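## Task

Move the selector to JOB, then have the machine register exactly these keys in this sequence, one time each and nothing else: DS, CT, DR, ES, CR, CS, ER, ET, DT. Only the registered key counts, and it may not be the key physically pressed. The machine begins in TEACH: presses there do not count, but the registered key lights up, and each key's label is printed under it. After switching to JOB there is no return to TEACH and keys stop lighting. The final state must hold without the robot keeping anything in place.

## Robot and tools

Robot: two FANUC CRX-5iA six-joint arms, left_arm and right_arm, each ending in a Robotiq 140 mm two-finger gripper with a wrist camera. The names are labels only; left_arm sits on the +y side. Bases in the scene frame: left_arm at (+0.044, +0.386, 0) m, quat_wxyz (+0.996, 0, 0, +0.088); right_arm at (+0.059, -0.354, 0) m, quat_wxyz (+0.998, 0, 0, +0.059).

Scene frame: origin on the table surface midway between the arms, +x out over the table, +z up. Reported gripper positions are in metres and can be somewhat wrong, more so at long reach.

Suggested approach: in TEACH, press keys and watch which one lights, so you learn how pressed keys map to registered keys. Then turn the selector to JOB and press the keys whose registered result matches the target list, each once, avoiding any stray press.

Tool execute_actions, argument actions: a list holding at most one item. Empty list: just report the state. An item with rows (and optional steps) is a motion; an item with only steps is a wait. Optional pictures (boolean) controls whether camera images come back. A refused call moves nothing.
- Motion: rows is a list of 1 to 15 rows; steps 1 to 15 (default 15), each step 1/30 s. Row k drives step k; if steps outnumber rows, the last row repeats.
- Each row: one flat list of 18 numbers, all within [-1, 1], covering both arms even if one stays still. Order: left_arm joints 1-6 (waist, shoulder, elbow, forearm roll, wrist pitch, wrist roll), then left gripper position, force_limit, speed; then the same nine for right_arm.
- Joint numbers are offsets, not poses. They are measured from the joint angles in the latest result that printed them (before any such result, and for later calls within one reply, from where the arm is when the action begins), not from the previous row. Scale: 1.0 = 1.983 rad for waist and shoulder, 2.38 rad for elbow, 2.975 rad for the three wrist joints. Sending all zeros pulls the arm back to that reference; it is not a hold-still.
- Joint ranges (rad): waist ±3.491, shoulder ±3.140, elbow -1.187 to 4.328, forearm roll ±3.316, wrist pitch ±3.140, wrist roll ±3.927. Asking more than 0.010 rad beyond a range end gets the call refused; true ends may differ by 0.010 rad. Over-travel is clipped, and the result may then say "joint sent to its limit".
- Gripper numbers are absolute commands, not offsets. position: +1 fully open (140 mm), about -0.8 pads touching, -1 closes until blocked. force_limit: -1 about 14 N, 0 about 60 N, +1 about 107 N. speed: -1 about 30 mm/s, 0 about 140, +1 about 250. To leave a gripper unchanged, repeat its previous three values; 0 is a real command.
- Wait: steps up to 300, counted from the last result, including your reply time.

Motion behaviour: joint speeds are capped (2.62 rad/s waist and shoulder, 3.14 elbow, 3.93 wrist joints), with 0.5 s to accelerate; joints of one arm finish together. Each joint's target stays within a lead of its measured angle (0.805 rad waist/shoulder, 0.966 elbow, 1.21 wrist), and targets are pulled back if they would put the gripper more than 70 mm from where it is. After an action, arms keep heading to the last target until motion settles or a step is HELD.

Gripper geometry: fingers point along the gripper's +z and close along its y. end_effector_position is the point between closed pads; fingertips extend about 33 mm past it when closed, 9 mm when open, and move roughly 24 mm outward while closing, so leave space above surfaces. A fingertip or closed gripper can be used to push keys and the selector.

Result lines: state line per arm with end_effector_position and end_effector_quat_wxyz; Joint positions and Joint velocities per arm (rad, rad/s, column order); position_measured in counts (3 open, 230 pads meeting, nonlinear); object_status 0 moving, 1 blocked while opening, 2 blocked while closing (a grip), 3 reached target or pads met. Flange force is an approximate external force on the gripper ("no reading" if unavailable). "joint command not followed" means a clearance check altered joint targets; HELD marks steps whose row was not sent. MOTOR HOT warns of heating; OVER-TEMPERATURE FAULT means the brakes are set.

Faults to avoid: reaching a joint's load limit (152 N m for waist, shoulder, elbow; 38 N m for the wrist joints) or 150 N external force halts that arm for 10 s and drops the rest of the call. Press keys gently, never ram the panel, don't let arms collide or press on each other, and don't knock anything off.

zoom_image: camera (cam_high, cam_low, cam_left_wrist, cam_right_wrist) and region [x0, y0, x1, y1] in pixels, at most 504 by 504; useful for reading key labels, lit keys and the selector. All cameras give 504x504 images.

read_manual: optional section ("licences"); returns licence text only.

finished_scene: argument scene (1 or 2); ends that scene irreversibly, reports success, and reveals the next task. The goal must remain achieved after the call.

Each tool is called after "Call:" by a JSON object that holds its "method" and its "body".

## Session

Call:
{"method": "execute_actions", "body": {"actions": []}}

Scene clock: 0.00 s of 4800.00 s.
left_arm: end_effector_position=(+0.5372, +0.4734, +0.2712) position_measured=3 object_status=3 end_effector_quat_wxyz=(-0.000, +0.996, +0.087, +0.000) | right_arm: end_effector_position=(+0.5112, +0.0291, +0.3126) position_measured=3 object_status=3 end_effector_quat_wxyz=(-0.000, +0.761, -0.188, +0.621)
Joint positions: left_arm=[ 0.26   0.134  0.219 -0.001 -1.655  1.309] | right_arm=[ 1.266  0.185 -0.549  1.361 -1.457 -0.972]
Joint velocities: left_arm=[ 0.001 -0.001  0.001 -0.     0.     0.   ] | right_arm=[ 0.002  0.001  0.002 -0.     0.001 -0.001]
Flange force (N, the push that the arm receives, along the gripper's own x y z axes): no reading

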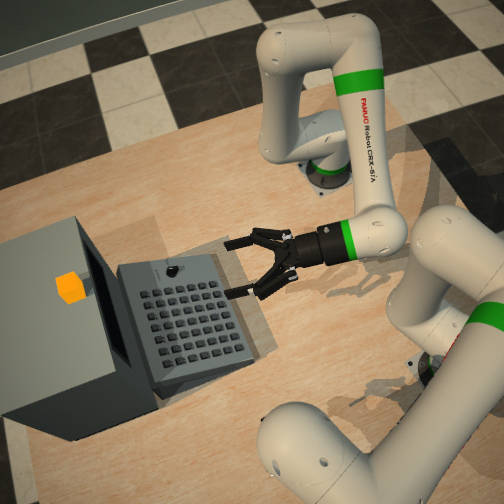

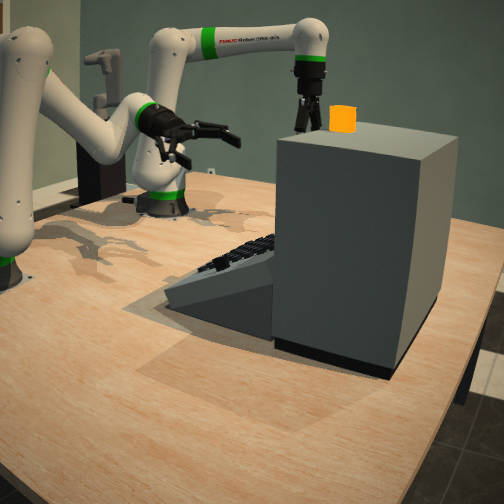

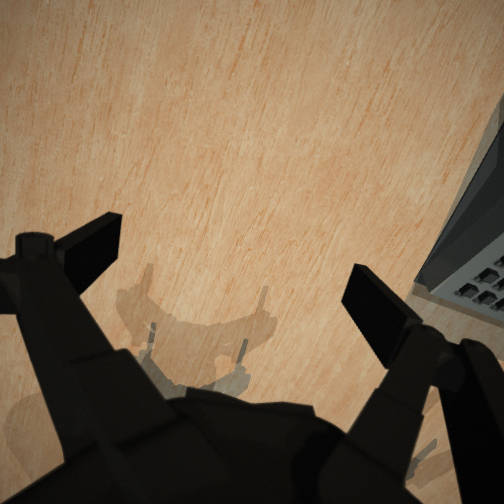

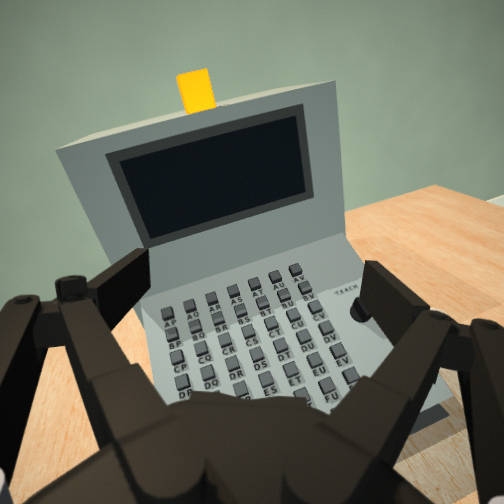

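Call:
{"method": "zoom_image", "body": {"camera": "cam_high", "region": [100, 230, 290, 420]}}

Call:
{"method": "zoom_image", "body": {"camera": "cam_right_wrist", "region": [130, 230, 430, 430]}}

Call:
{"method": "zoom_image", "body": {"camera": "cam_low", "region": [140, 200, 300, 360]}}

Region (100, 230, 290, 420) of cam_high's 504x504 image, scaled by 2.653, with more detail than that image has.

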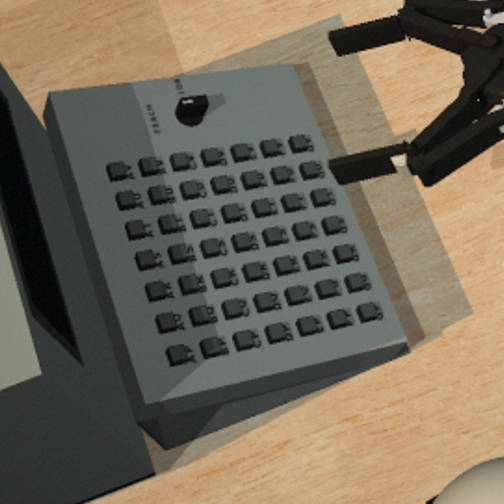

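Region (130, 230, 430, 430) of cam_right_wrist's 504x504 image, scaled by 1.680, with more detail than that image has.

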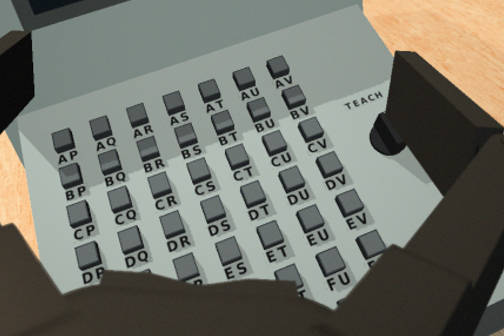

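Region (140, 200, 300, 360) of cam_low's 504x504 image, scaled by 3.150, with more detail than that image has.

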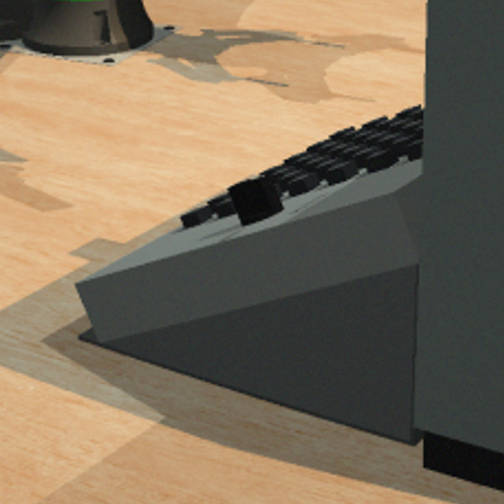

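Call:
{"method": "execute_actions", "body": {"actions": [{"rows": [[0,0,0,0,0,0,1,0,0,-0.1878,0.0216,0.1941,-0.3047,0.1450,0.4624,-1,0,0]], "steps": 15}], "pictures": false}}

Call:
{"method": "execute_actions", "body": {"actions": [{"steps": 30}]}}

Scene clock: 120.50 s of 4800.00 s.
left_arm: end_effector_position=(+0.5372, +0.4734, +0.2712) position_measured=3 object_status=3 end_effector_quat_wxyz=(-0.000, +0.996, +0.087, +0.000) | right_arm: end_effector_position=(+0.5695, -0.0094, +0.2096) position_measured=107 object_status=0 end_effector_quat_wxyz=(+0.095, +0.924, -0.102, +0.355)
Joint positions: left_arm=[ 0.26   0.134  0.219 -0.001 -1.655  1.309] | right_arm=[ 1.045  0.211 -0.274  0.823 -1.201 -0.171]
Joint velocities: left_arm=[ 0.     0.     0.001 -0.    -0.001 -0.001] | right_arm=[-0.726  0.083  0.898 -1.75   0.831  2.745]
Flange force (N, the push that the arm receives, along the gripper's own x y z axes): left_arm=[-4.7 -3.5 4.4] | right_arm=[1.8 -7.2 0.1]
Steps of this call (steps 1 to 90: nothing new was sent; then 117.00 s passed at rest; steps 91 to 105: all 15 steps of this action). Readings (joint positions | what the end effector reports):
91: left_arm=[0.260 0.134 0.219 -0.001 -1.655 1.309] | right_arm=[1.266 0.185 -0.549 1.361 -1.457 -0.972] | left_arm position_measured=3 object_status=3 | right_arm position_measured=3 object_status=0
92: left_arm=[0.260 0.134 0.219 -0.001 -1.655 1.309] | right_arm=[1.264 0.185 -0.546 1.356 -1.455 -0.966] | left_arm position_measured=3 object_status=3 | right_arm position_measured=8 object_status=0
94: left_arm=[0.260 0.134 0.219 -0.001 -1.655 1.309] | right_arm=[1.253 0.187 -0.532 1.328 -1.442 -0.928] | left_arm position_measured=3 object_status=3 | right_arm position_measured=23 object_status=0
98: left_arm=[0.260 0.134 0.219 -0.001 -1.655 1.309] | right_arm=[1.198 0.193 -0.464 1.194 -1.378 -0.747] | left_arm position_measured=3 object_status=3 | right_arm position_measured=54 object_status=0
105: the state above

Scene clock: 121.50 s of 4800.00 s.
left_arm: end_effector_position=(+0.5372, +0.4734, +0.2712) position_measured=3 object_status=3 end_effector_quat_wxyz=(-0.000, +0.996, +0.087, +0.000) | right_arm: end_effector_position=(+0.5948, +0.0301, +0.1878) position_measured=233 object_status=3 end_effector_quat_wxyz=(-0.004, +0.972, +0.019, +0.233)
Joint positions: left_arm=[ 0.26   0.134  0.219 -0.001 -1.655  1.309] | right_arm=[ 0.894  0.228 -0.087  0.455 -1.026  0.404]
Joint velocities: left_arm=[ 0.     0.     0.001  0.     0.001 -0.   ] | right_arm=[-0.     0.001 -0.001  0.    -0.     0.   ]
Flange force (N, the push that the arm receives, along the gripper's own x y z axes): left_arm=[2.6 0.7 -0.1] | right_arm=[-0.6 -4.2 -0.3]
Steps of this call (steps 1 to 30: the robot went on to your last target). Readings (joint positions | what the end effector reports):
1: left_arm=[0.260 0.134 0.219 -0.001 -1.655 1.309] | right_arm=[1.021 0.213 -0.245 0.764 -1.173 -0.080] | left_arm position_measured=3 object_status=3 | right_arm position_measured=114 object_status=0
2: left_arm=[0.260 0.134 0.219 -0.001 -1.655 1.309] | right_arm=[0.998 0.216 -0.217 0.710 -1.147 0.005] | left_arm position_measured=3 object_status=3 | right_arm position_measured=122 object_status=0
4: left_arm=[0.260 0.134 0.219 -0.001 -1.655 1.309] | right_arm=[0.960 0.220 -0.169 0.616 -1.103 0.153] | left_arm position_measured=3 object_status=3 | right_arm position_measured=137 object_status=0
8: left_arm=[0.260 0.134 0.219 -0.001 -1.655 1.309] | right_arm=[0.909 0.226 -0.106 0.492 -1.043 0.347] | left_arm position_measured=3 object_status=3 | right_arm position_measured=167 object_status=0
30: the state above
All arms were judged still, so your last target was given up. Only a new action makes them travel on or press farther. Fingers that are still opening or closing keep moving.
camera_calibration (this result's frames):
cam_left_wrist: T_world_to_cam=[[0.389093, -0.92036, 0.0392976, 0.210266], [-0.883915, -0.360991, 0.297288, 0.578896], [-0.259425, -0.150408, -0.953979, 0.65264], [0, 0, 0, 1]] pos_world=[0.599193, 0.500659, 0.442243]
cam_right_wrist: T_world_to_cam=[[0.0791117, -0.99677, -0.0138342, -0.0138635], [-0.98055, -0.0753089, -0.181247, 0.634769], [0.17962, 0.0279039, -0.98334, 0.270234], [0, 0, 0, 1]] pos_world=[0.57498, 0.0264444, 0.38059]

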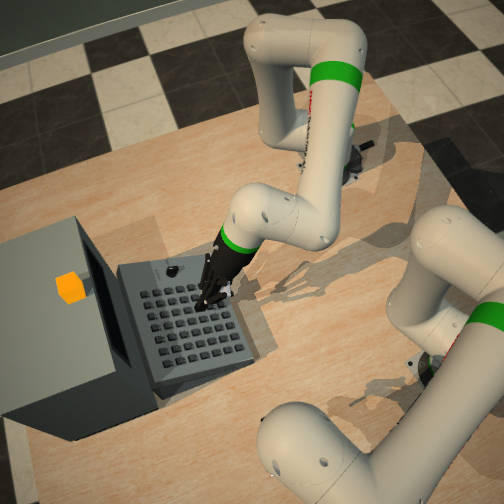

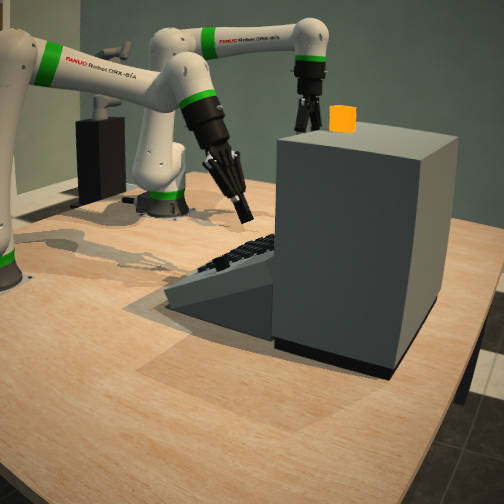

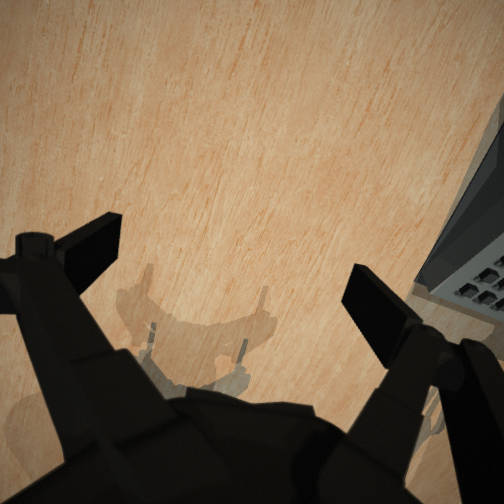

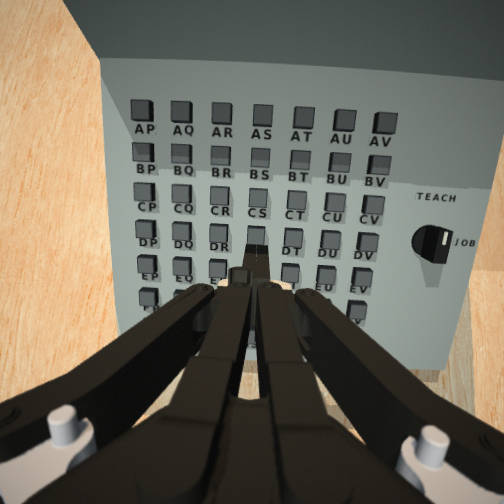

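Call:
{"method": "zoom_image", "body": {"camera": "cam_right_wrist", "region": [120, 80, 420, 330]}}

Call:
{"method": "zoom_image", "body": {"camera": "cam_low", "region": [170, 150, 300, 300]}}

Region (120, 80, 420, 330) of cam_right_wrist's 504x504 image, scaled by 1.680, with more detail than that image has.

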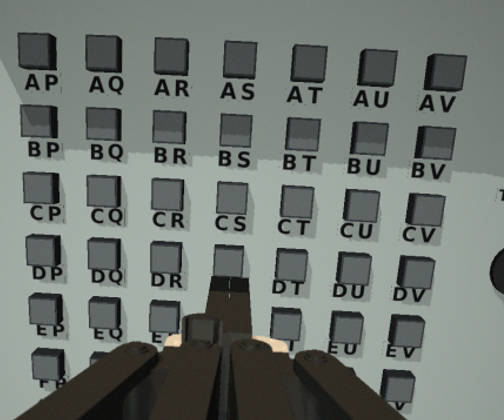

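Region (170, 150, 300, 300) of cam_low's 504x504 image, scaled by 3.360, with more detail than that image has; it fills the left 437 columns of this view, and the rest is white.

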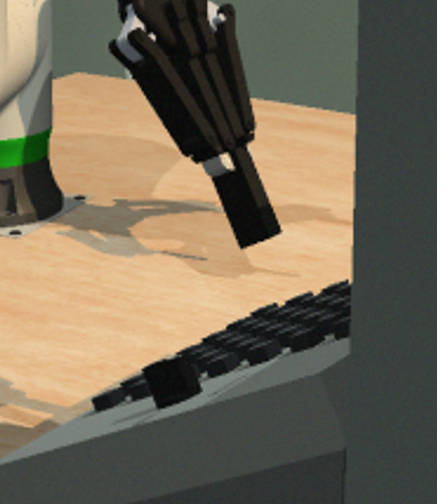

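Call:
{"method": "execute_actions", "body": {"actions": [{"rows": [[0,0,0,0,0,0,1,0,0,-0.0190,0.02695,-0.00067,0.00229,0.0219,0.00316,-1,0,0]], "steps": 15}]}}

Scene clock: 222.87 s of 4800.00 s.
left_arm: end_effector_position=(+0.5372, +0.4734, +0.2712) position_measured=3 object_status=3 end_effector_quat_wxyz=(-0.000, +0.996, +0.087, +0.000) | right_arm: end_effector_position=(+0.6175, +0.0297, +0.1596) position_measured=233 object_status=3 end_effector_quat_wxyz=(-0.004, +0.972, +0.019, +0.233)
Joint positions: left_arm=[ 0.26   0.134  0.219 -0.001 -1.655  1.309] | right_arm=[ 0.856  0.281 -0.088  0.462 -0.961  0.413]
Joint velocities: left_arm=[ 0.    -0.     0.     0.     0.001  0.001] | right_arm=[ 0.     0.001 -0.     0.     0.001 -0.   ]
Flange force (N, the push that the arm receives, along the gripper's own x y z axes): left_arm=[-1.0 -2.5 0.5] | right_arm=[-1.0 -2.6 0.3]
Steps of this call (steps 1 to 90: nothing new was sent; then 97.87 s passed at rest; steps 91 to 105: all 15 steps of this action). Readings (joint positions | what the end effector reports):
91: left_arm=[0.260 0.134 0.219 -0.001 -1.655 1.309] | right_arm=[0.893 0.228 -0.087 0.455 -1.026 0.404] | left_arm position_measured=3 object_status=3 | right_arm position_measured=233 object_status=3
92: left_arm=[0.260 0.134 0.219 -0.001 -1.655 1.309] | right_arm=[0.891 0.232 -0.087 0.455 -1.020 0.405] | left_arm position_measured=3 object_status=3 | right_arm position_measured=233 object_status=3
94: left_arm=[0.260 0.134 0.219 -0.001 -1.655 1.309] | right_arm=[0.874 0.256 -0.087 0.458 -0.991 0.409] | left_arm position_measured=3 object_status=3 | right_arm position_measured=233 object_status=3
98: left_arm=[0.260 0.134 0.219 -0.001 -1.655 1.309] | right_arm=[0.856 0.281 -0.088 0.462 -0.961 0.413] | left_arm position_measured=3 object_status=3 | right_arm position_measured=233 object_status=3
105: the state above
camera_calibration (this result's frames):
cam_left_wrist: T_world_to_cam=[[0.389093, -0.92036, 0.0392976, 0.210266], [-0.883915, -0.360992, 0.297287, 0.578896], [-0.259425, -0.150408, -0.953979, 0.65264], [0, 0, 0, 1]] pos_world=[0.599193, 0.500659, 0.442243]
cam_right_wrist: T_world_to_cam=[[0.0792761, -0.996751, -0.0142389, -0.0164337], [-0.980652, -0.0754151, -0.180649, 0.651872], [0.178988, 0.0282845, -0.983445, 0.23883], [0, 0, 0, 1]] pos_world=[0.597815, 0.0260255, 0.352402]

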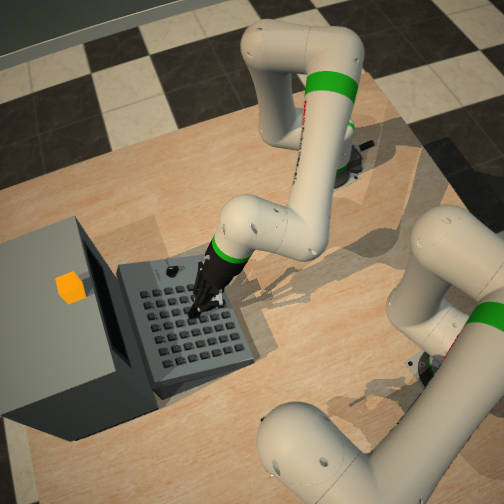

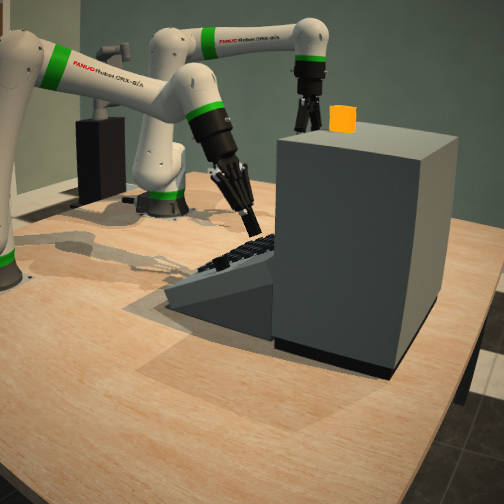

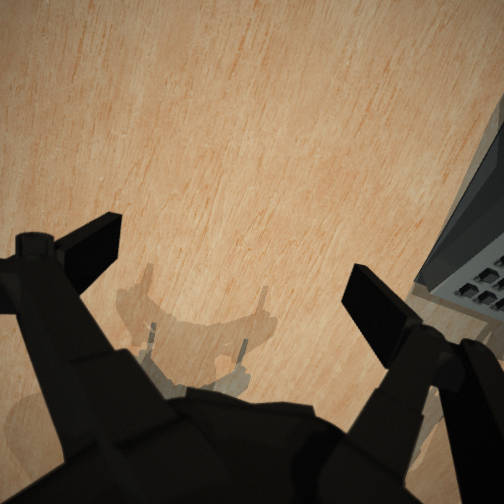

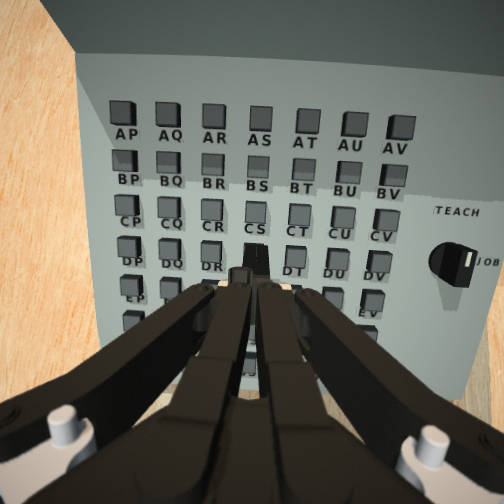

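Call:
{"method": "zoom_image", "body": {"camera": "cam_right_wrist", "region": [100, 180, 410, 320]}}

Call:
{"method": "zoom_image", "body": {"camera": "cam_low", "region": [190, 190, 290, 290]}}

Region (100, 180, 410, 320) of cam_right_wrist's 504x504 image, scaled by 1.626, with more detail than that image has; it fills the top 228 rows of this view, and the rest is white.

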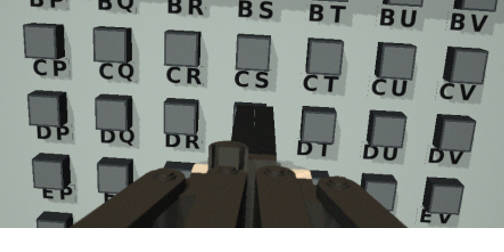

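Region (190, 190, 290, 290) of cam_low's 504x504 image, scaled by 5.040, with more detail than that image has.

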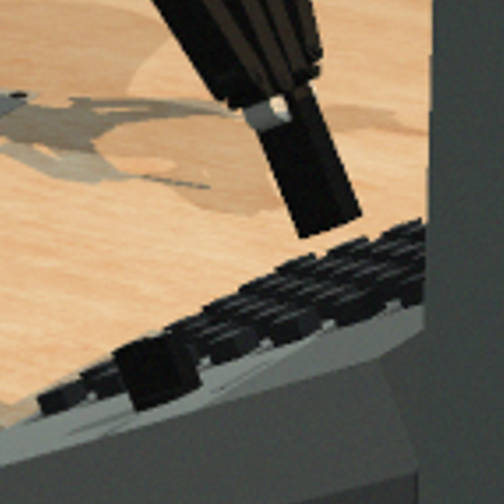

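Call:
{"method": "execute_actions", "body": {"actions": [{"rows": [[0,0,0,0,0,0,1,0,0,-0.00225,0.00882,0,0.0016,0.00589,-0.00173,-1,0,0]], "steps": 10}]}}

Scene clock: 285.80 s of 4800.00 s.
left_arm: end_effector_position=(+0.5372, +0.4734, +0.2712) position_measured=3 object_status=3 end_effector_quat_wxyz=(-0.000, +0.996, +0.087, +0.000) | right_arm: end_effector_position=(+0.6220, +0.0324, +0.1508) position_measured=233 object_status=3 end_effector_quat_wxyz=(-0.004, +0.972, +0.019, +0.233)
Joint positions: left_arm=[ 0.26   0.134  0.219 -0.001 -1.655  1.309] | right_arm=[ 0.852  0.299 -0.088  0.466 -0.943  0.408]
Joint velocities: left_arm=[-0.001 -0.001 -0.002 -0.    -0.     0.   ] | right_arm=[-0.001  0.001  0.     0.     0.001 -0.002]
Flange force (N, the push that the arm receives, along the gripper's own x y z axes): left_arm=[1.6 -0.7 -0.8] | right_arm=[1.3 -5.3 1.0]
Steps of this call (steps 1 to 15: the robot went on to your last target; steps 16 to 90: nothing new was sent; then 59.60 s passed at rest; steps 91 to 100: all 10 steps of this action). Readings (joint positions | what the end effector reports):
91: left_arm=[0.260 0.134 0.219 -0.001 -1.655 1.309] | right_arm=[0.856 0.282 -0.088 0.462 -0.960 0.413] | left_arm position_measured=3 object_status=3 | right_arm position_measured=233 object_status=3
92: left_arm=[0.260 0.134 0.219 -0.001 -1.655 1.309] | right_arm=[0.855 0.286 -0.088 0.463 -0.956 0.413] | left_arm position_measured=3 object_status=3 | right_arm position_measured=233 object_status=3
94: left_arm=[0.260 0.134 0.219 -0.001 -1.655 1.309] | right_arm=[0.852 0.297 -0.088 0.465 -0.946 0.410] | left_arm position_measured=3 object_status=3 | right_arm position_measured=233 object_status=3
98: left_arm=[0.260 0.134 0.219 -0.001 -1.655 1.309] | right_arm=[0.852 0.299 -0.088 0.466 -0.943 0.408] | left_arm position_measured=3 object_status=3 | right_arm position_measured=233 object_status=3
100: the state above
camera_calibration (this result's frames):
cam_left_wrist: T_world_to_cam=[[0.389093, -0.92036, 0.0392977, 0.210266], [-0.883915, -0.360991, 0.297287, 0.578896], [-0.259425, -0.150408, -0.953979, 0.65264], [0, 0, 0, 1]] pos_world=[0.599193, 0.500659, 0.442243]
cam_right_wrist: T_world_to_cam=[[0.079386, -0.996743, -0.0141698, -0.0143064], [-0.980614, -0.0755309, -0.180808, 0.654853], [0.179149, 0.0282487, -0.983416, 0.229155], [0, 0, 0, 1]] pos_world=[0.60224, 0.0287285, 0.343555]

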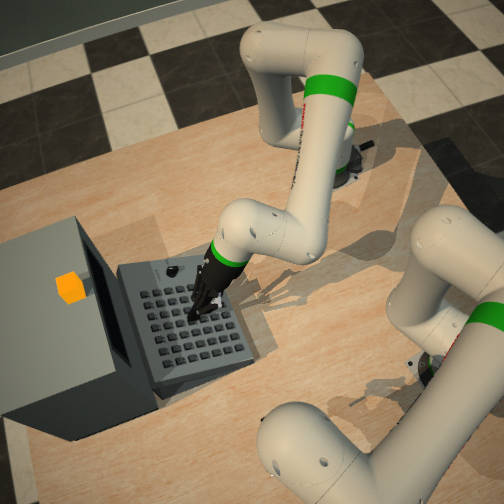

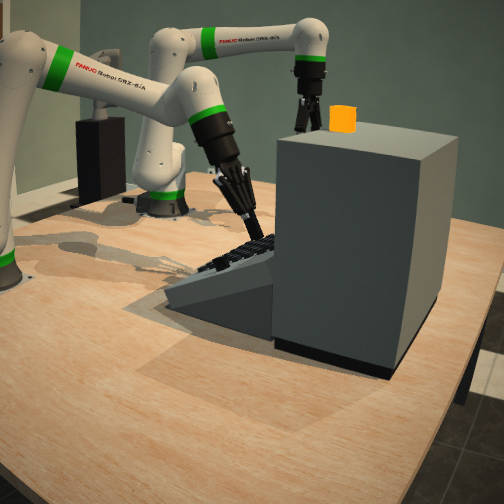

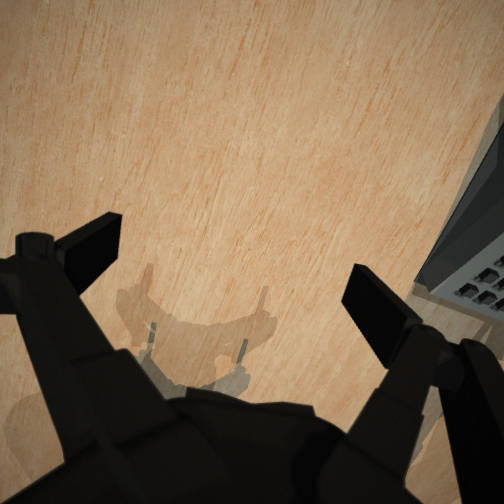

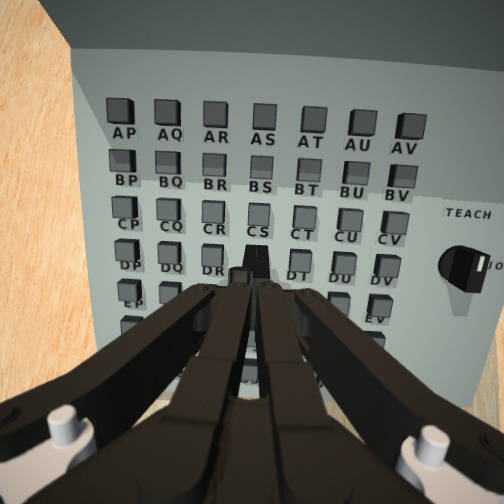

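Call:
{"method": "execute_actions", "body": {"actions": [{"rows": [[0,0,0,0,0,0,1,0,0,-0.00144,0.00271,-0.00087,0.0006,0.00264,-0.00041,-1,0,0]], "steps": 8}]}}

Scene clock: 289.57 s of 4800.00 s.
left_arm: end_effector_position=(+0.5372, +0.4734, +0.2712) position_measured=3 object_status=3 end_effector_quat_wxyz=(-0.000, +0.996, +0.087, +0.000) | right_arm: end_effector_position=(+0.6238, +0.0325, +0.1472) position_measured=233 object_status=3 end_effector_quat_wxyz=(-0.004, +0.972, +0.019, +0.233)
Joint positions: left_arm=[ 0.26   0.134  0.219 -0.001 -1.655  1.309] | right_arm=[ 0.849  0.304 -0.09   0.468 -0.936  0.407]
Joint velocities: left_arm=[-0.    -0.    -0.001 -0.    -0.001  0.001] | right_arm=[-0.     0.002 -0.     0.     0.001  0.   ]
Flange force (N, the push that the arm receives, along the gripper's own x y z axes): left_arm=[0.7 -1.5 2.5] | right_arm=[-2.7 -2.4 0.3]
Steps of this call (steps 1 to 15: the robot went on to your last target; steps 16 to 90: nothing new was sent; then 0.50 s passed at rest; steps 91 to 98: all 8 steps of this action). Readings (joint positions | what the end effector reports):
91: left_arm=[0.260 0.134 0.219 -0.001 -1.655 1.309] | right_arm=[0.851 0.299 -0.089 0.467 -0.943 0.408] | left_arm position_measured=3 object_status=3 | right_arm position_measured=233 object_status=3
92: left_arm=[0.260 0.134 0.219 -0.001 -1.655 1.309] | right_arm=[0.850 0.301 -0.089 0.467 -0.940 0.408] | left_arm position_measured=3 object_status=3 | right_arm position_measured=233 object_status=3
94: left_arm=[0.260 0.134 0.219 -0.001 -1.655 1.309] | right_arm=[0.849 0.304 -0.090 0.468 -0.936 0.407] | left_arm position_measured=3 object_status=3 | right_arm position_measured=233 object_status=3
98: the state above
camera_calibration (this result's frames):
cam_left_wrist: T_world_to_cam=[[0.389093, -0.92036, 0.0392977, 0.210266], [-0.883915, -0.360991, 0.297287, 0.578896], [-0.259425, -0.150408, -0.953979, 0.65264], [0, 0, 0, 1]] pos_world=[0.599193, 0.500659, 0.442243]
cam_right_wrist: T_world_to_cam=[[0.0793974, -0.996742, -0.0142129, -0.0144472], [-0.980613, -0.0755344, -0.180809, 0.655941], [0.179146, 0.0282932, -0.983416, 0.225339], [0, 0, 0, 1]] pos_world=[0.604003, 0.0287704, 0.339997]

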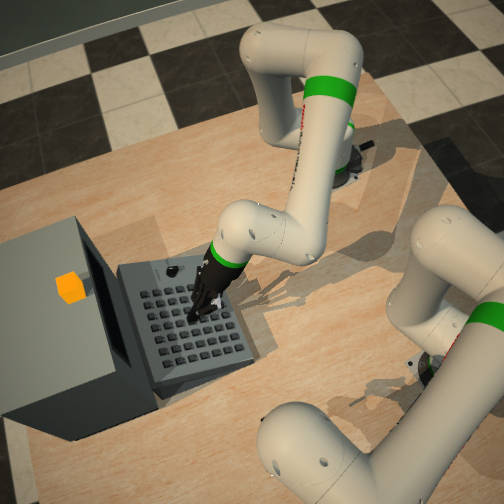

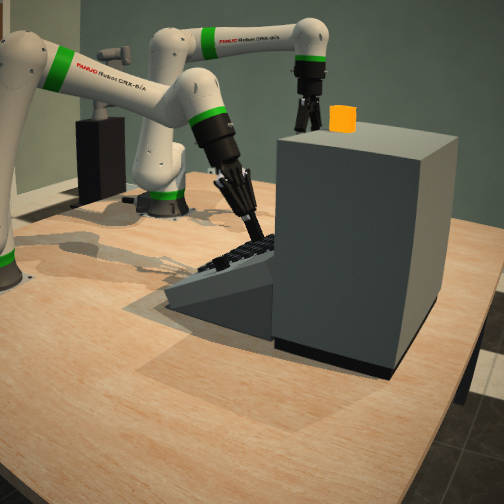

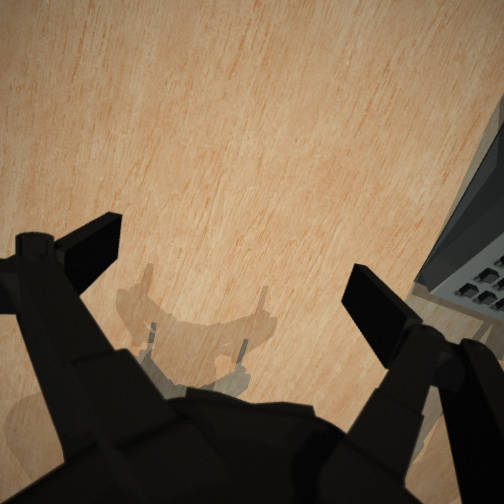

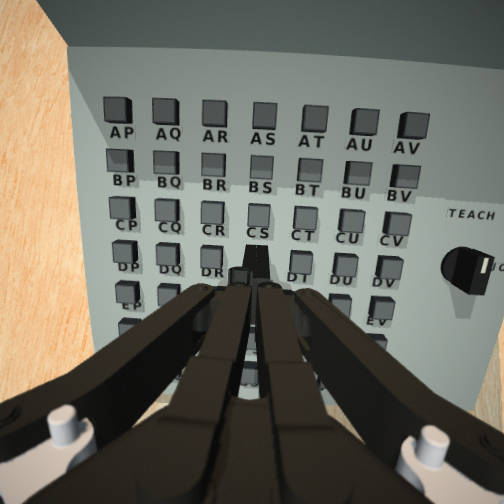

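Call:
{"method": "execute_actions", "body": {"actions": [{"rows": [[0,0,0,0,0,0,1,0,0,-0.00108,0.00203,-0.00065,0.00045,0.00198,-0.00031,-1,0,0]], "steps": 8}]}}

Scene clock: 292.17 s of 4800.00 s.
left_arm: end_effector_position=(+0.5372, +0.4734, +0.2712) position_measured=3 object_status=3 end_effector_quat_wxyz=(-0.000, +0.996, +0.087, +0.000) | right_arm: end_effector_position=(+0.6251, +0.0325, +0.1445) position_measured=233 object_status=3 end_effector_quat_wxyz=(-0.004, +0.972, +0.019, +0.233)
Joint positions: left_arm=[ 0.26   0.134  0.219 -0.001 -1.655  1.309] | right_arm=[ 0.847  0.308 -0.092  0.469 -0.93   0.406]
Joint velocities: left_arm=[ 0.001 -0.    -0.     0.    -0.003  0.   ] | right_arm=[-0.    -0.    -0.     0.     0.001 -0.   ]
Flange force (N, the push that the arm receives, along the gripper's own x y z axes): left_arm=[-0.1 -2.4 1.8] | right_arm=[-0.5 -4.1 0.3]
Steps of this call (steps 1 to 15: the robot went on to your last target; steps 16 to 70: nothing new was sent; steps 71 to 78: all 8 steps of this action). Readings (joint positions | what the end effector reports):
71: left_arm=[0.260 0.134 0.219 -0.001 -1.655 1.309] | right_arm=[0.849 0.305 -0.091 0.468 -0.935 0.407] | left_arm position_measured=3 object_status=3 | right_arm position_measured=233 object_status=3
72: left_arm=[0.260 0.134 0.219 -0.001 -1.655 1.309] | right_arm=[0.848 0.306 -0.091 0.469 -0.933 0.407] | left_arm position_measured=3 object_status=3 | right_arm position_measured=233 object_status=3
74: left_arm=[0.260 0.134 0.219 -0.001 -1.655 1.309] | right_arm=[0.847 0.308 -0.092 0.469 -0.930 0.406] | left_arm position_measured=3 object_status=3 | right_arm position_measured=233 object_status=3
78: the state above
camera_calibration (this result's frames):
cam_left_wrist: T_world_to_cam=[[0.389093, -0.92036, 0.0392976, 0.210266], [-0.883915, -0.360991, 0.297288, 0.578896], [-0.259425, -0.150408, -0.953979, 0.65264], [0, 0, 0, 1]] pos_world=[0.599193, 0.500659, 0.442243]
cam_right_wrist: T_world_to_cam=[[0.0794083, -0.99674, -0.0142644, -0.0145629], [-0.980616, -0.0755364, -0.180793, 0.656742], [0.179126, 0.0283443, -0.983418, 0.222488], [0, 0, 0, 1]] pos_world=[0.605315, 0.0287863, 0.337325]

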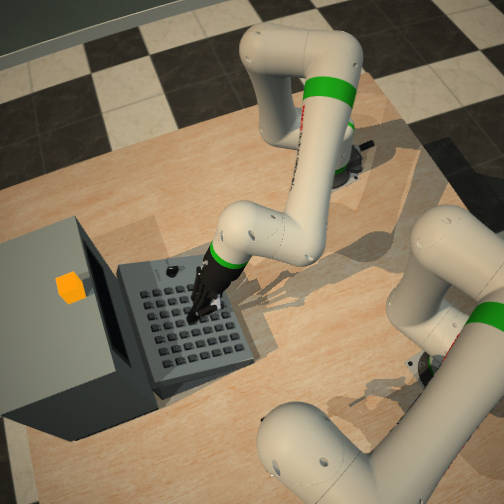

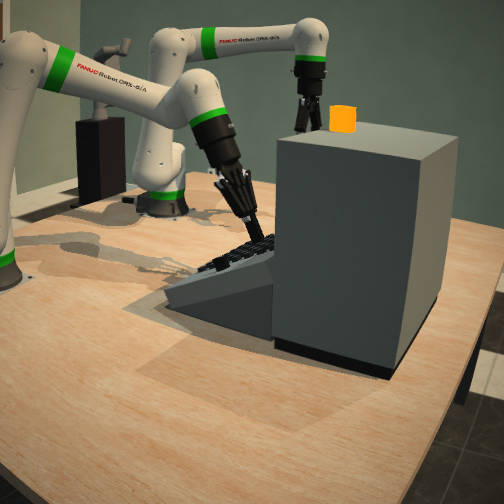

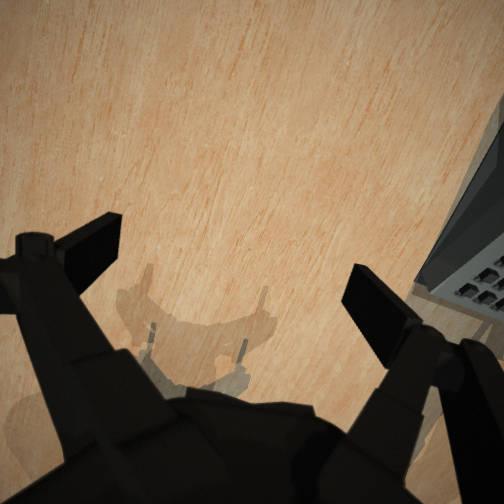

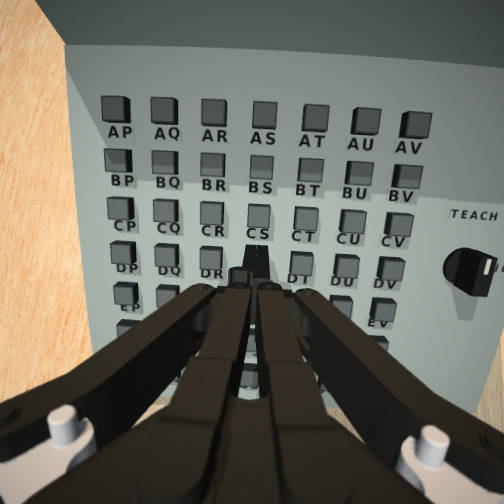

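Call:
{"method": "execute_actions", "body": {"actions": [{"rows": [[0,0,0,0,0,0,1,0,0,-0.00108,0.00203,-0.00065,0.00045,0.00198,-0.00031,-1,0,0]], "steps": 8}]}}

Scene clock: 294.70 s of 4800.00 s.
left_arm: end_effector_position=(+0.5372, +0.4734, +0.2712) position_measured=3 object_status=3 end_effector_quat_wxyz=(-0.000, +0.996, +0.087, +0.000) | right_arm: end_effector_position=(+0.6264, +0.0325, +0.1419) position_measured=233 object_status=3 end_effector_quat_wxyz=(-0.004, +0.972, +0.019, +0.233)
Joint positions: left_arm=[ 0.26   0.134  0.219 -0.001 -1.655  1.309] | right_arm=[ 0.844  0.312 -0.094  0.471 -0.924  0.405]
Joint velocities: left_arm=[ 0.    -0.001 -0.001 -0.    -0.001 -0.001] | right_arm=[-0.    -0.     0.001 -0.     0.001  0.001]
Flange force (N, the push that the arm receives, along the gripper's own x y z axes): left_arm=[6.2 0.2 -1.4] | right_arm=[-3.0 -3.0 -1.4]
Steps of this call (steps 1 to 15: the robot went on to your last target; steps 16 to 68: nothing new was sent; steps 69 to 76: all 8 steps of this action). Readings (joint positions | what the end effector reports):
69: left_arm=[0.260 0.134 0.219 -0.001 -1.655 1.309] | right_arm=[0.846 0.309 -0.092 0.470 -0.929 0.406] | left_arm position_measured=3 object_status=3 | right_arm position_measured=233 object_status=3
70: left_arm=[0.260 0.134 0.219 -0.001 -1.655 1.309] | right_arm=[0.846 0.310 -0.093 0.470 -0.927 0.406] | left_arm position_measured=3 object_status=3 | right_arm position_measured=233 object_status=3
72: left_arm=[0.260 0.134 0.219 -0.001 -1.655 1.309] | right_arm=[0.845 0.312 -0.093 0.471 -0.924 0.405] | left_arm position_measured=3 object_status=3 | right_arm position_measured=233 object_status=3
76: the state above
camera_calibration (this result's frames):
cam_left_wrist: T_world_to_cam=[[0.389093, -0.92036, 0.0392975, 0.210266], [-0.883915, -0.360991, 0.297287, 0.578896], [-0.259425, -0.150408, -0.953979, 0.65264], [0, 0, 0, 1]] pos_world=[0.599193, 0.500659, 0.442243]
cam_right_wrist: T_world_to_cam=[[0.0794233, -0.996738, -0.0143209, -0.0146925], [-0.980621, -0.0755419, -0.180762, 0.657527], [0.179091, 0.0284001, -0.983423, 0.219654], [0, 0, 0, 1]] pos_world=[0.606614, 0.0287881, 0.334658]

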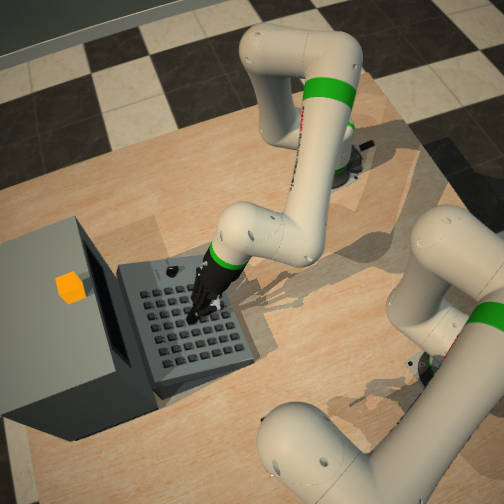

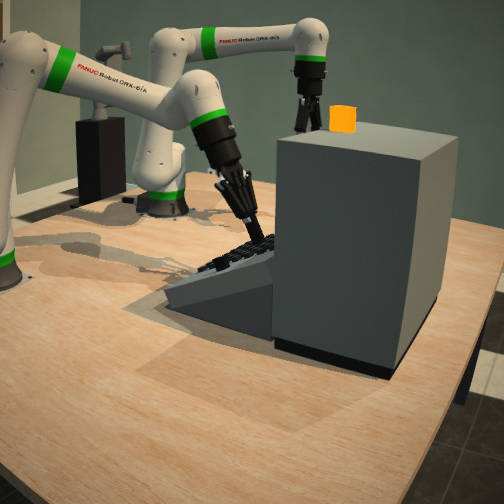

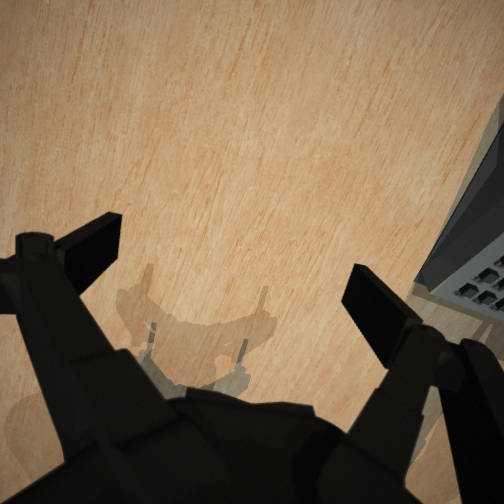

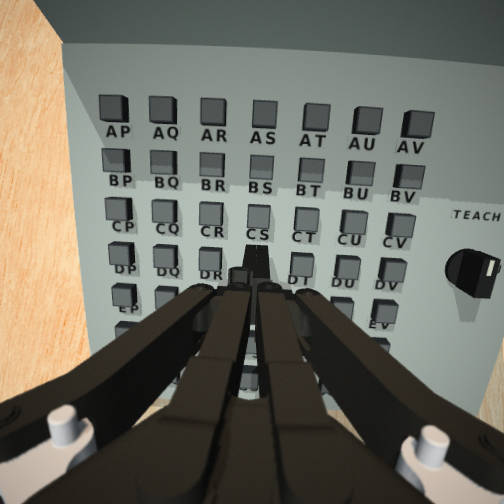

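Call:
{"method": "zoom_image", "body": {"camera": "cam_high", "region": [130, 250, 260, 380]}}

Call:
{"method": "execute_actions", "body": {"actions": [{"rows": [[0,0,0,0,0,0,1,0,0,-0.00072,0.00135,-0.00044,0.0003,0.00132,-0.0002,-1,0,0]], "steps": 8}]}}

Region (130, 250, 260, 380) of cam_high's 504x504 image, scaled by 3.877, with more detail than that image has.

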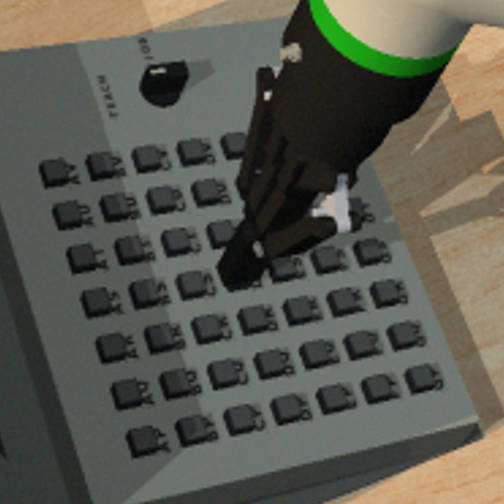

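Scene clock: 299.03 s of 4800.00 s.
left_arm: end_effector_position=(+0.5372, +0.4734, +0.2712) position_measured=3 object_status=3 end_effector_quat_wxyz=(-0.000, +0.996, +0.087, +0.000) | right_arm: end_effector_position=(+0.6272, +0.0325, +0.1401) position_measured=233 object_status=3 end_effector_quat_wxyz=(-0.004, +0.972, +0.019, +0.233)
Joint positions: left_arm=[ 0.26   0.134  0.219 -0.001 -1.655  1.309] | right_arm=[ 0.843  0.315 -0.095  0.472 -0.92   0.405]
Joint velocities: left_arm=[ 0.    -0.001  0.002 -0.    -0.    -0.   ] | right_arm=[-0.     0.    -0.    -0.     0.    -0.001]
Flange force (N, the push that the arm receives, along the gripper's own x y z axes): left_arm=[2.7 -2.5 -1.1] | right_arm=[0.0 -1.8 -2.1]
Steps of this call (steps 1 to 15: the robot went on to your last target; steps 16 to 90: nothing new was sent; then 1.07 s passed at rest; steps 91 to 98: all 8 steps of this action). Readings (joint positions | what the end effector reports):
91: left_arm=[0.260 0.134 0.219 -0.001 -1.655 1.309] | right_arm=[0.844 0.312 -0.094 0.471 -0.923 0.405] | left_arm position_measured=3 object_status=3 | right_arm position_measured=233 object_status=3
92: left_arm=[0.260 0.134 0.219 -0.001 -1.655 1.309] | right_arm=[0.844 0.313 -0.094 0.471 -0.922 0.405] | left_arm position_measured=3 object_status=3 | right_arm position_measured=233 object_status=3
94: left_arm=[0.260 0.134 0.219 -0.001 -1.655 1.309] | right_arm=[0.843 0.315 -0.094 0.472 -0.920 0.405] | left_arm position_measured=3 object_status=3 | right_arm position_measured=233 object_status=3
98: the state above
camera_calibration (this result's frames):
cam_left_wrist: T_world_to_cam=[[0.389093, -0.92036, 0.0392976, 0.210266], [-0.883915, -0.360992, 0.297287, 0.578896], [-0.259425, -0.150408, -0.953979, 0.65264], [0, 0, 0, 1]] pos_world=[0.599193, 0.500659, 0.442243]
cam_right_wrist: T_world_to_cam=[[0.0794633, -0.996734, -0.0143621, -0.0148012], [-0.980624, -0.0755747, -0.180732, 0.658041], [0.179057, 0.0284455, -0.983427, 0.217764], [0, 0, 0, 1]] pos_world=[0.607475, 0.028784, 0.332871]

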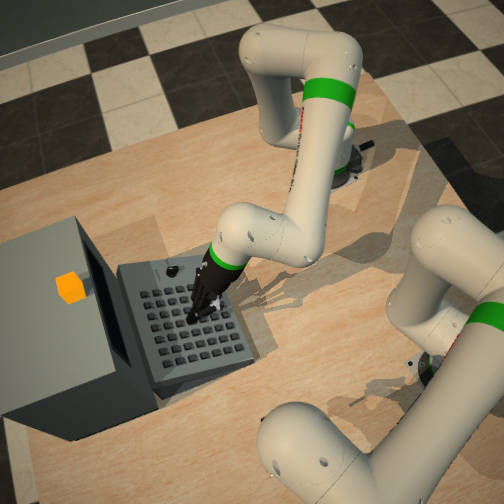

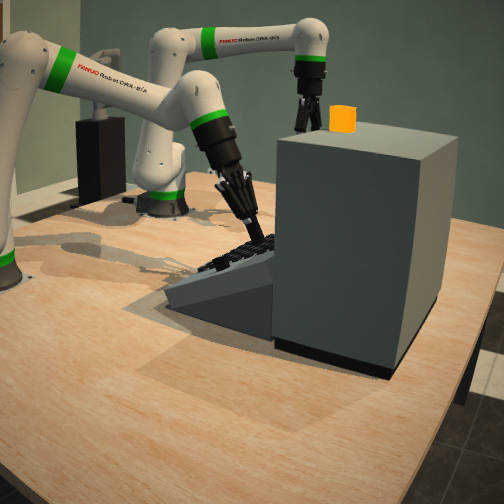

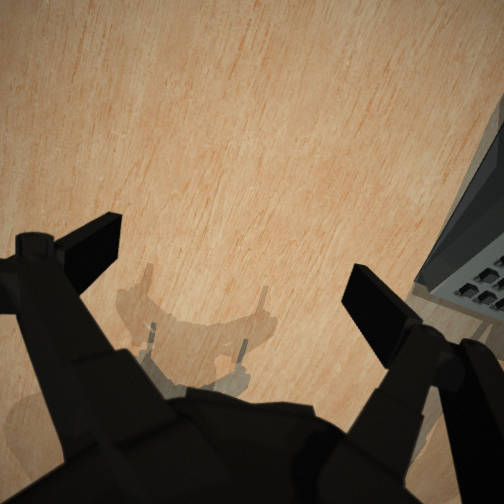

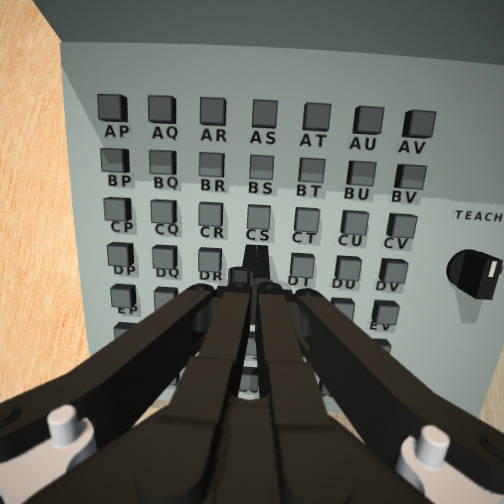

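Call:
{"method": "execute_actions", "body": {"actions": [{"rows": [[0,0,0,0,0,0,1,0,0,-0.00072,0.00135,-0.00044,0.0003,0.00132,-0.0002,-1,0,0]], "steps": 8}]}}

Scene clock: 302.97 s of 4800.00 s.
left_arm: end_effector_position=(+0.5372, +0.4734, +0.2712) position_measured=3 object_status=3 end_effector_quat_wxyz=(-0.000, +0.996, +0.087, +0.000) | right_arm: end_effector_position=(+0.6280, +0.0325, +0.1385) position_measured=233 object_status=3 end_effector_quat_wxyz=(-0.005, +0.972, +0.019, +0.233)
Joint positions: left_arm=[ 0.26   0.134  0.219 -0.001 -1.655  1.309] | right_arm=[ 0.842  0.317 -0.096  0.473 -0.916  0.404]
Joint velocities: left_arm=[-0.001  0.001  0.001 -0.     0.001  0.   ] | right_arm=[-0.002  0.002 -0.001 -0.     0.002 -0.   ]
Flange force (N, the push that the arm receives, along the gripper's own x y z axes): left_arm=[1.1 -1.9 1.1] | right_arm=[-7.4 3.3 -47.2]
Steps of this call (steps 1 to 15: the robot went on to your last target; steps 16 to 90: nothing new was sent; then 0.67 s passed at rest; steps 91 to 98: all 8 steps of this action). Readings (joint positions | what the end effector reports):
91: left_arm=[0.260 0.134 0.219 -0.001 -1.655 1.309] | right_arm=[0.843 0.315 -0.095 0.472 -0.920 0.405] | left_arm position_measured=3 object_status=3 | right_arm position_measured=233 object_status=3
92: left_arm=[0.260 0.134 0.219 -0.001 -1.655 1.309] | right_arm=[0.842 0.316 -0.095 0.472 -0.918 0.404] | left_arm position_measured=3 object_status=3 | right_arm position_measured=233 object_status=3
94: left_arm=[0.260 0.134 0.219 -0.001 -1.655 1.309] | right_arm=[0.842 0.317 -0.095 0.473 -0.917 0.404] | left_arm position_measured=3 object_status=3 | right_arm position_measured=233 object_status=3
98: the state above
camera_calibration (this result's frames):
cam_left_wrist: T_world_to_cam=[[0.389093, -0.92036, 0.0392977, 0.210266], [-0.883915, -0.360991, 0.297288, 0.578896], [-0.259426, -0.150408, -0.953979, 0.65264], [0, 0, 0, 1]] pos_world=[0.599193, 0.500659, 0.442243]
cam_right_wrist: T_world_to_cam=[[0.0795584, -0.996725, -0.0144677, -0.0148995], [-0.980603, -0.0756469, -0.180818, 0.658544], [0.179131, 0.0285726, -0.98341, 0.21598], [0, 0, 0, 1]] pos_world=[0.608267, 0.028795, 0.331258]

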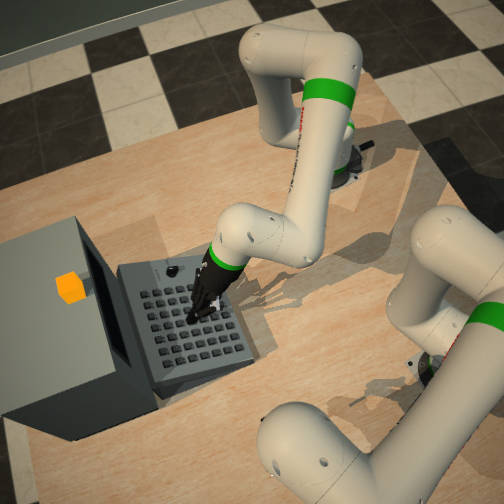

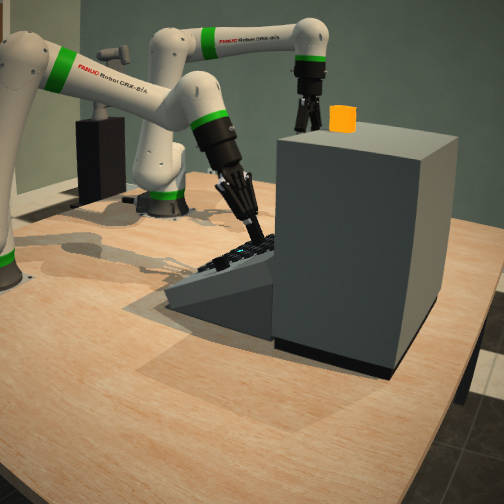

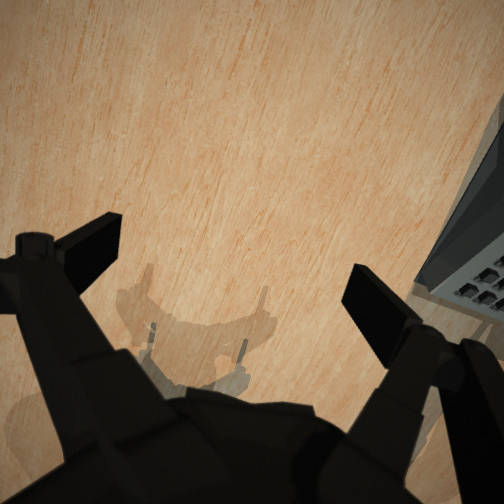

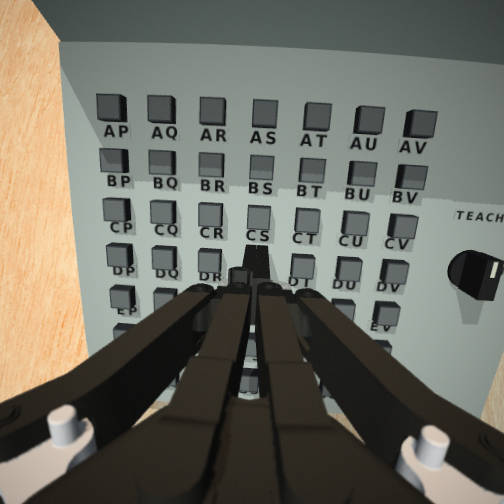

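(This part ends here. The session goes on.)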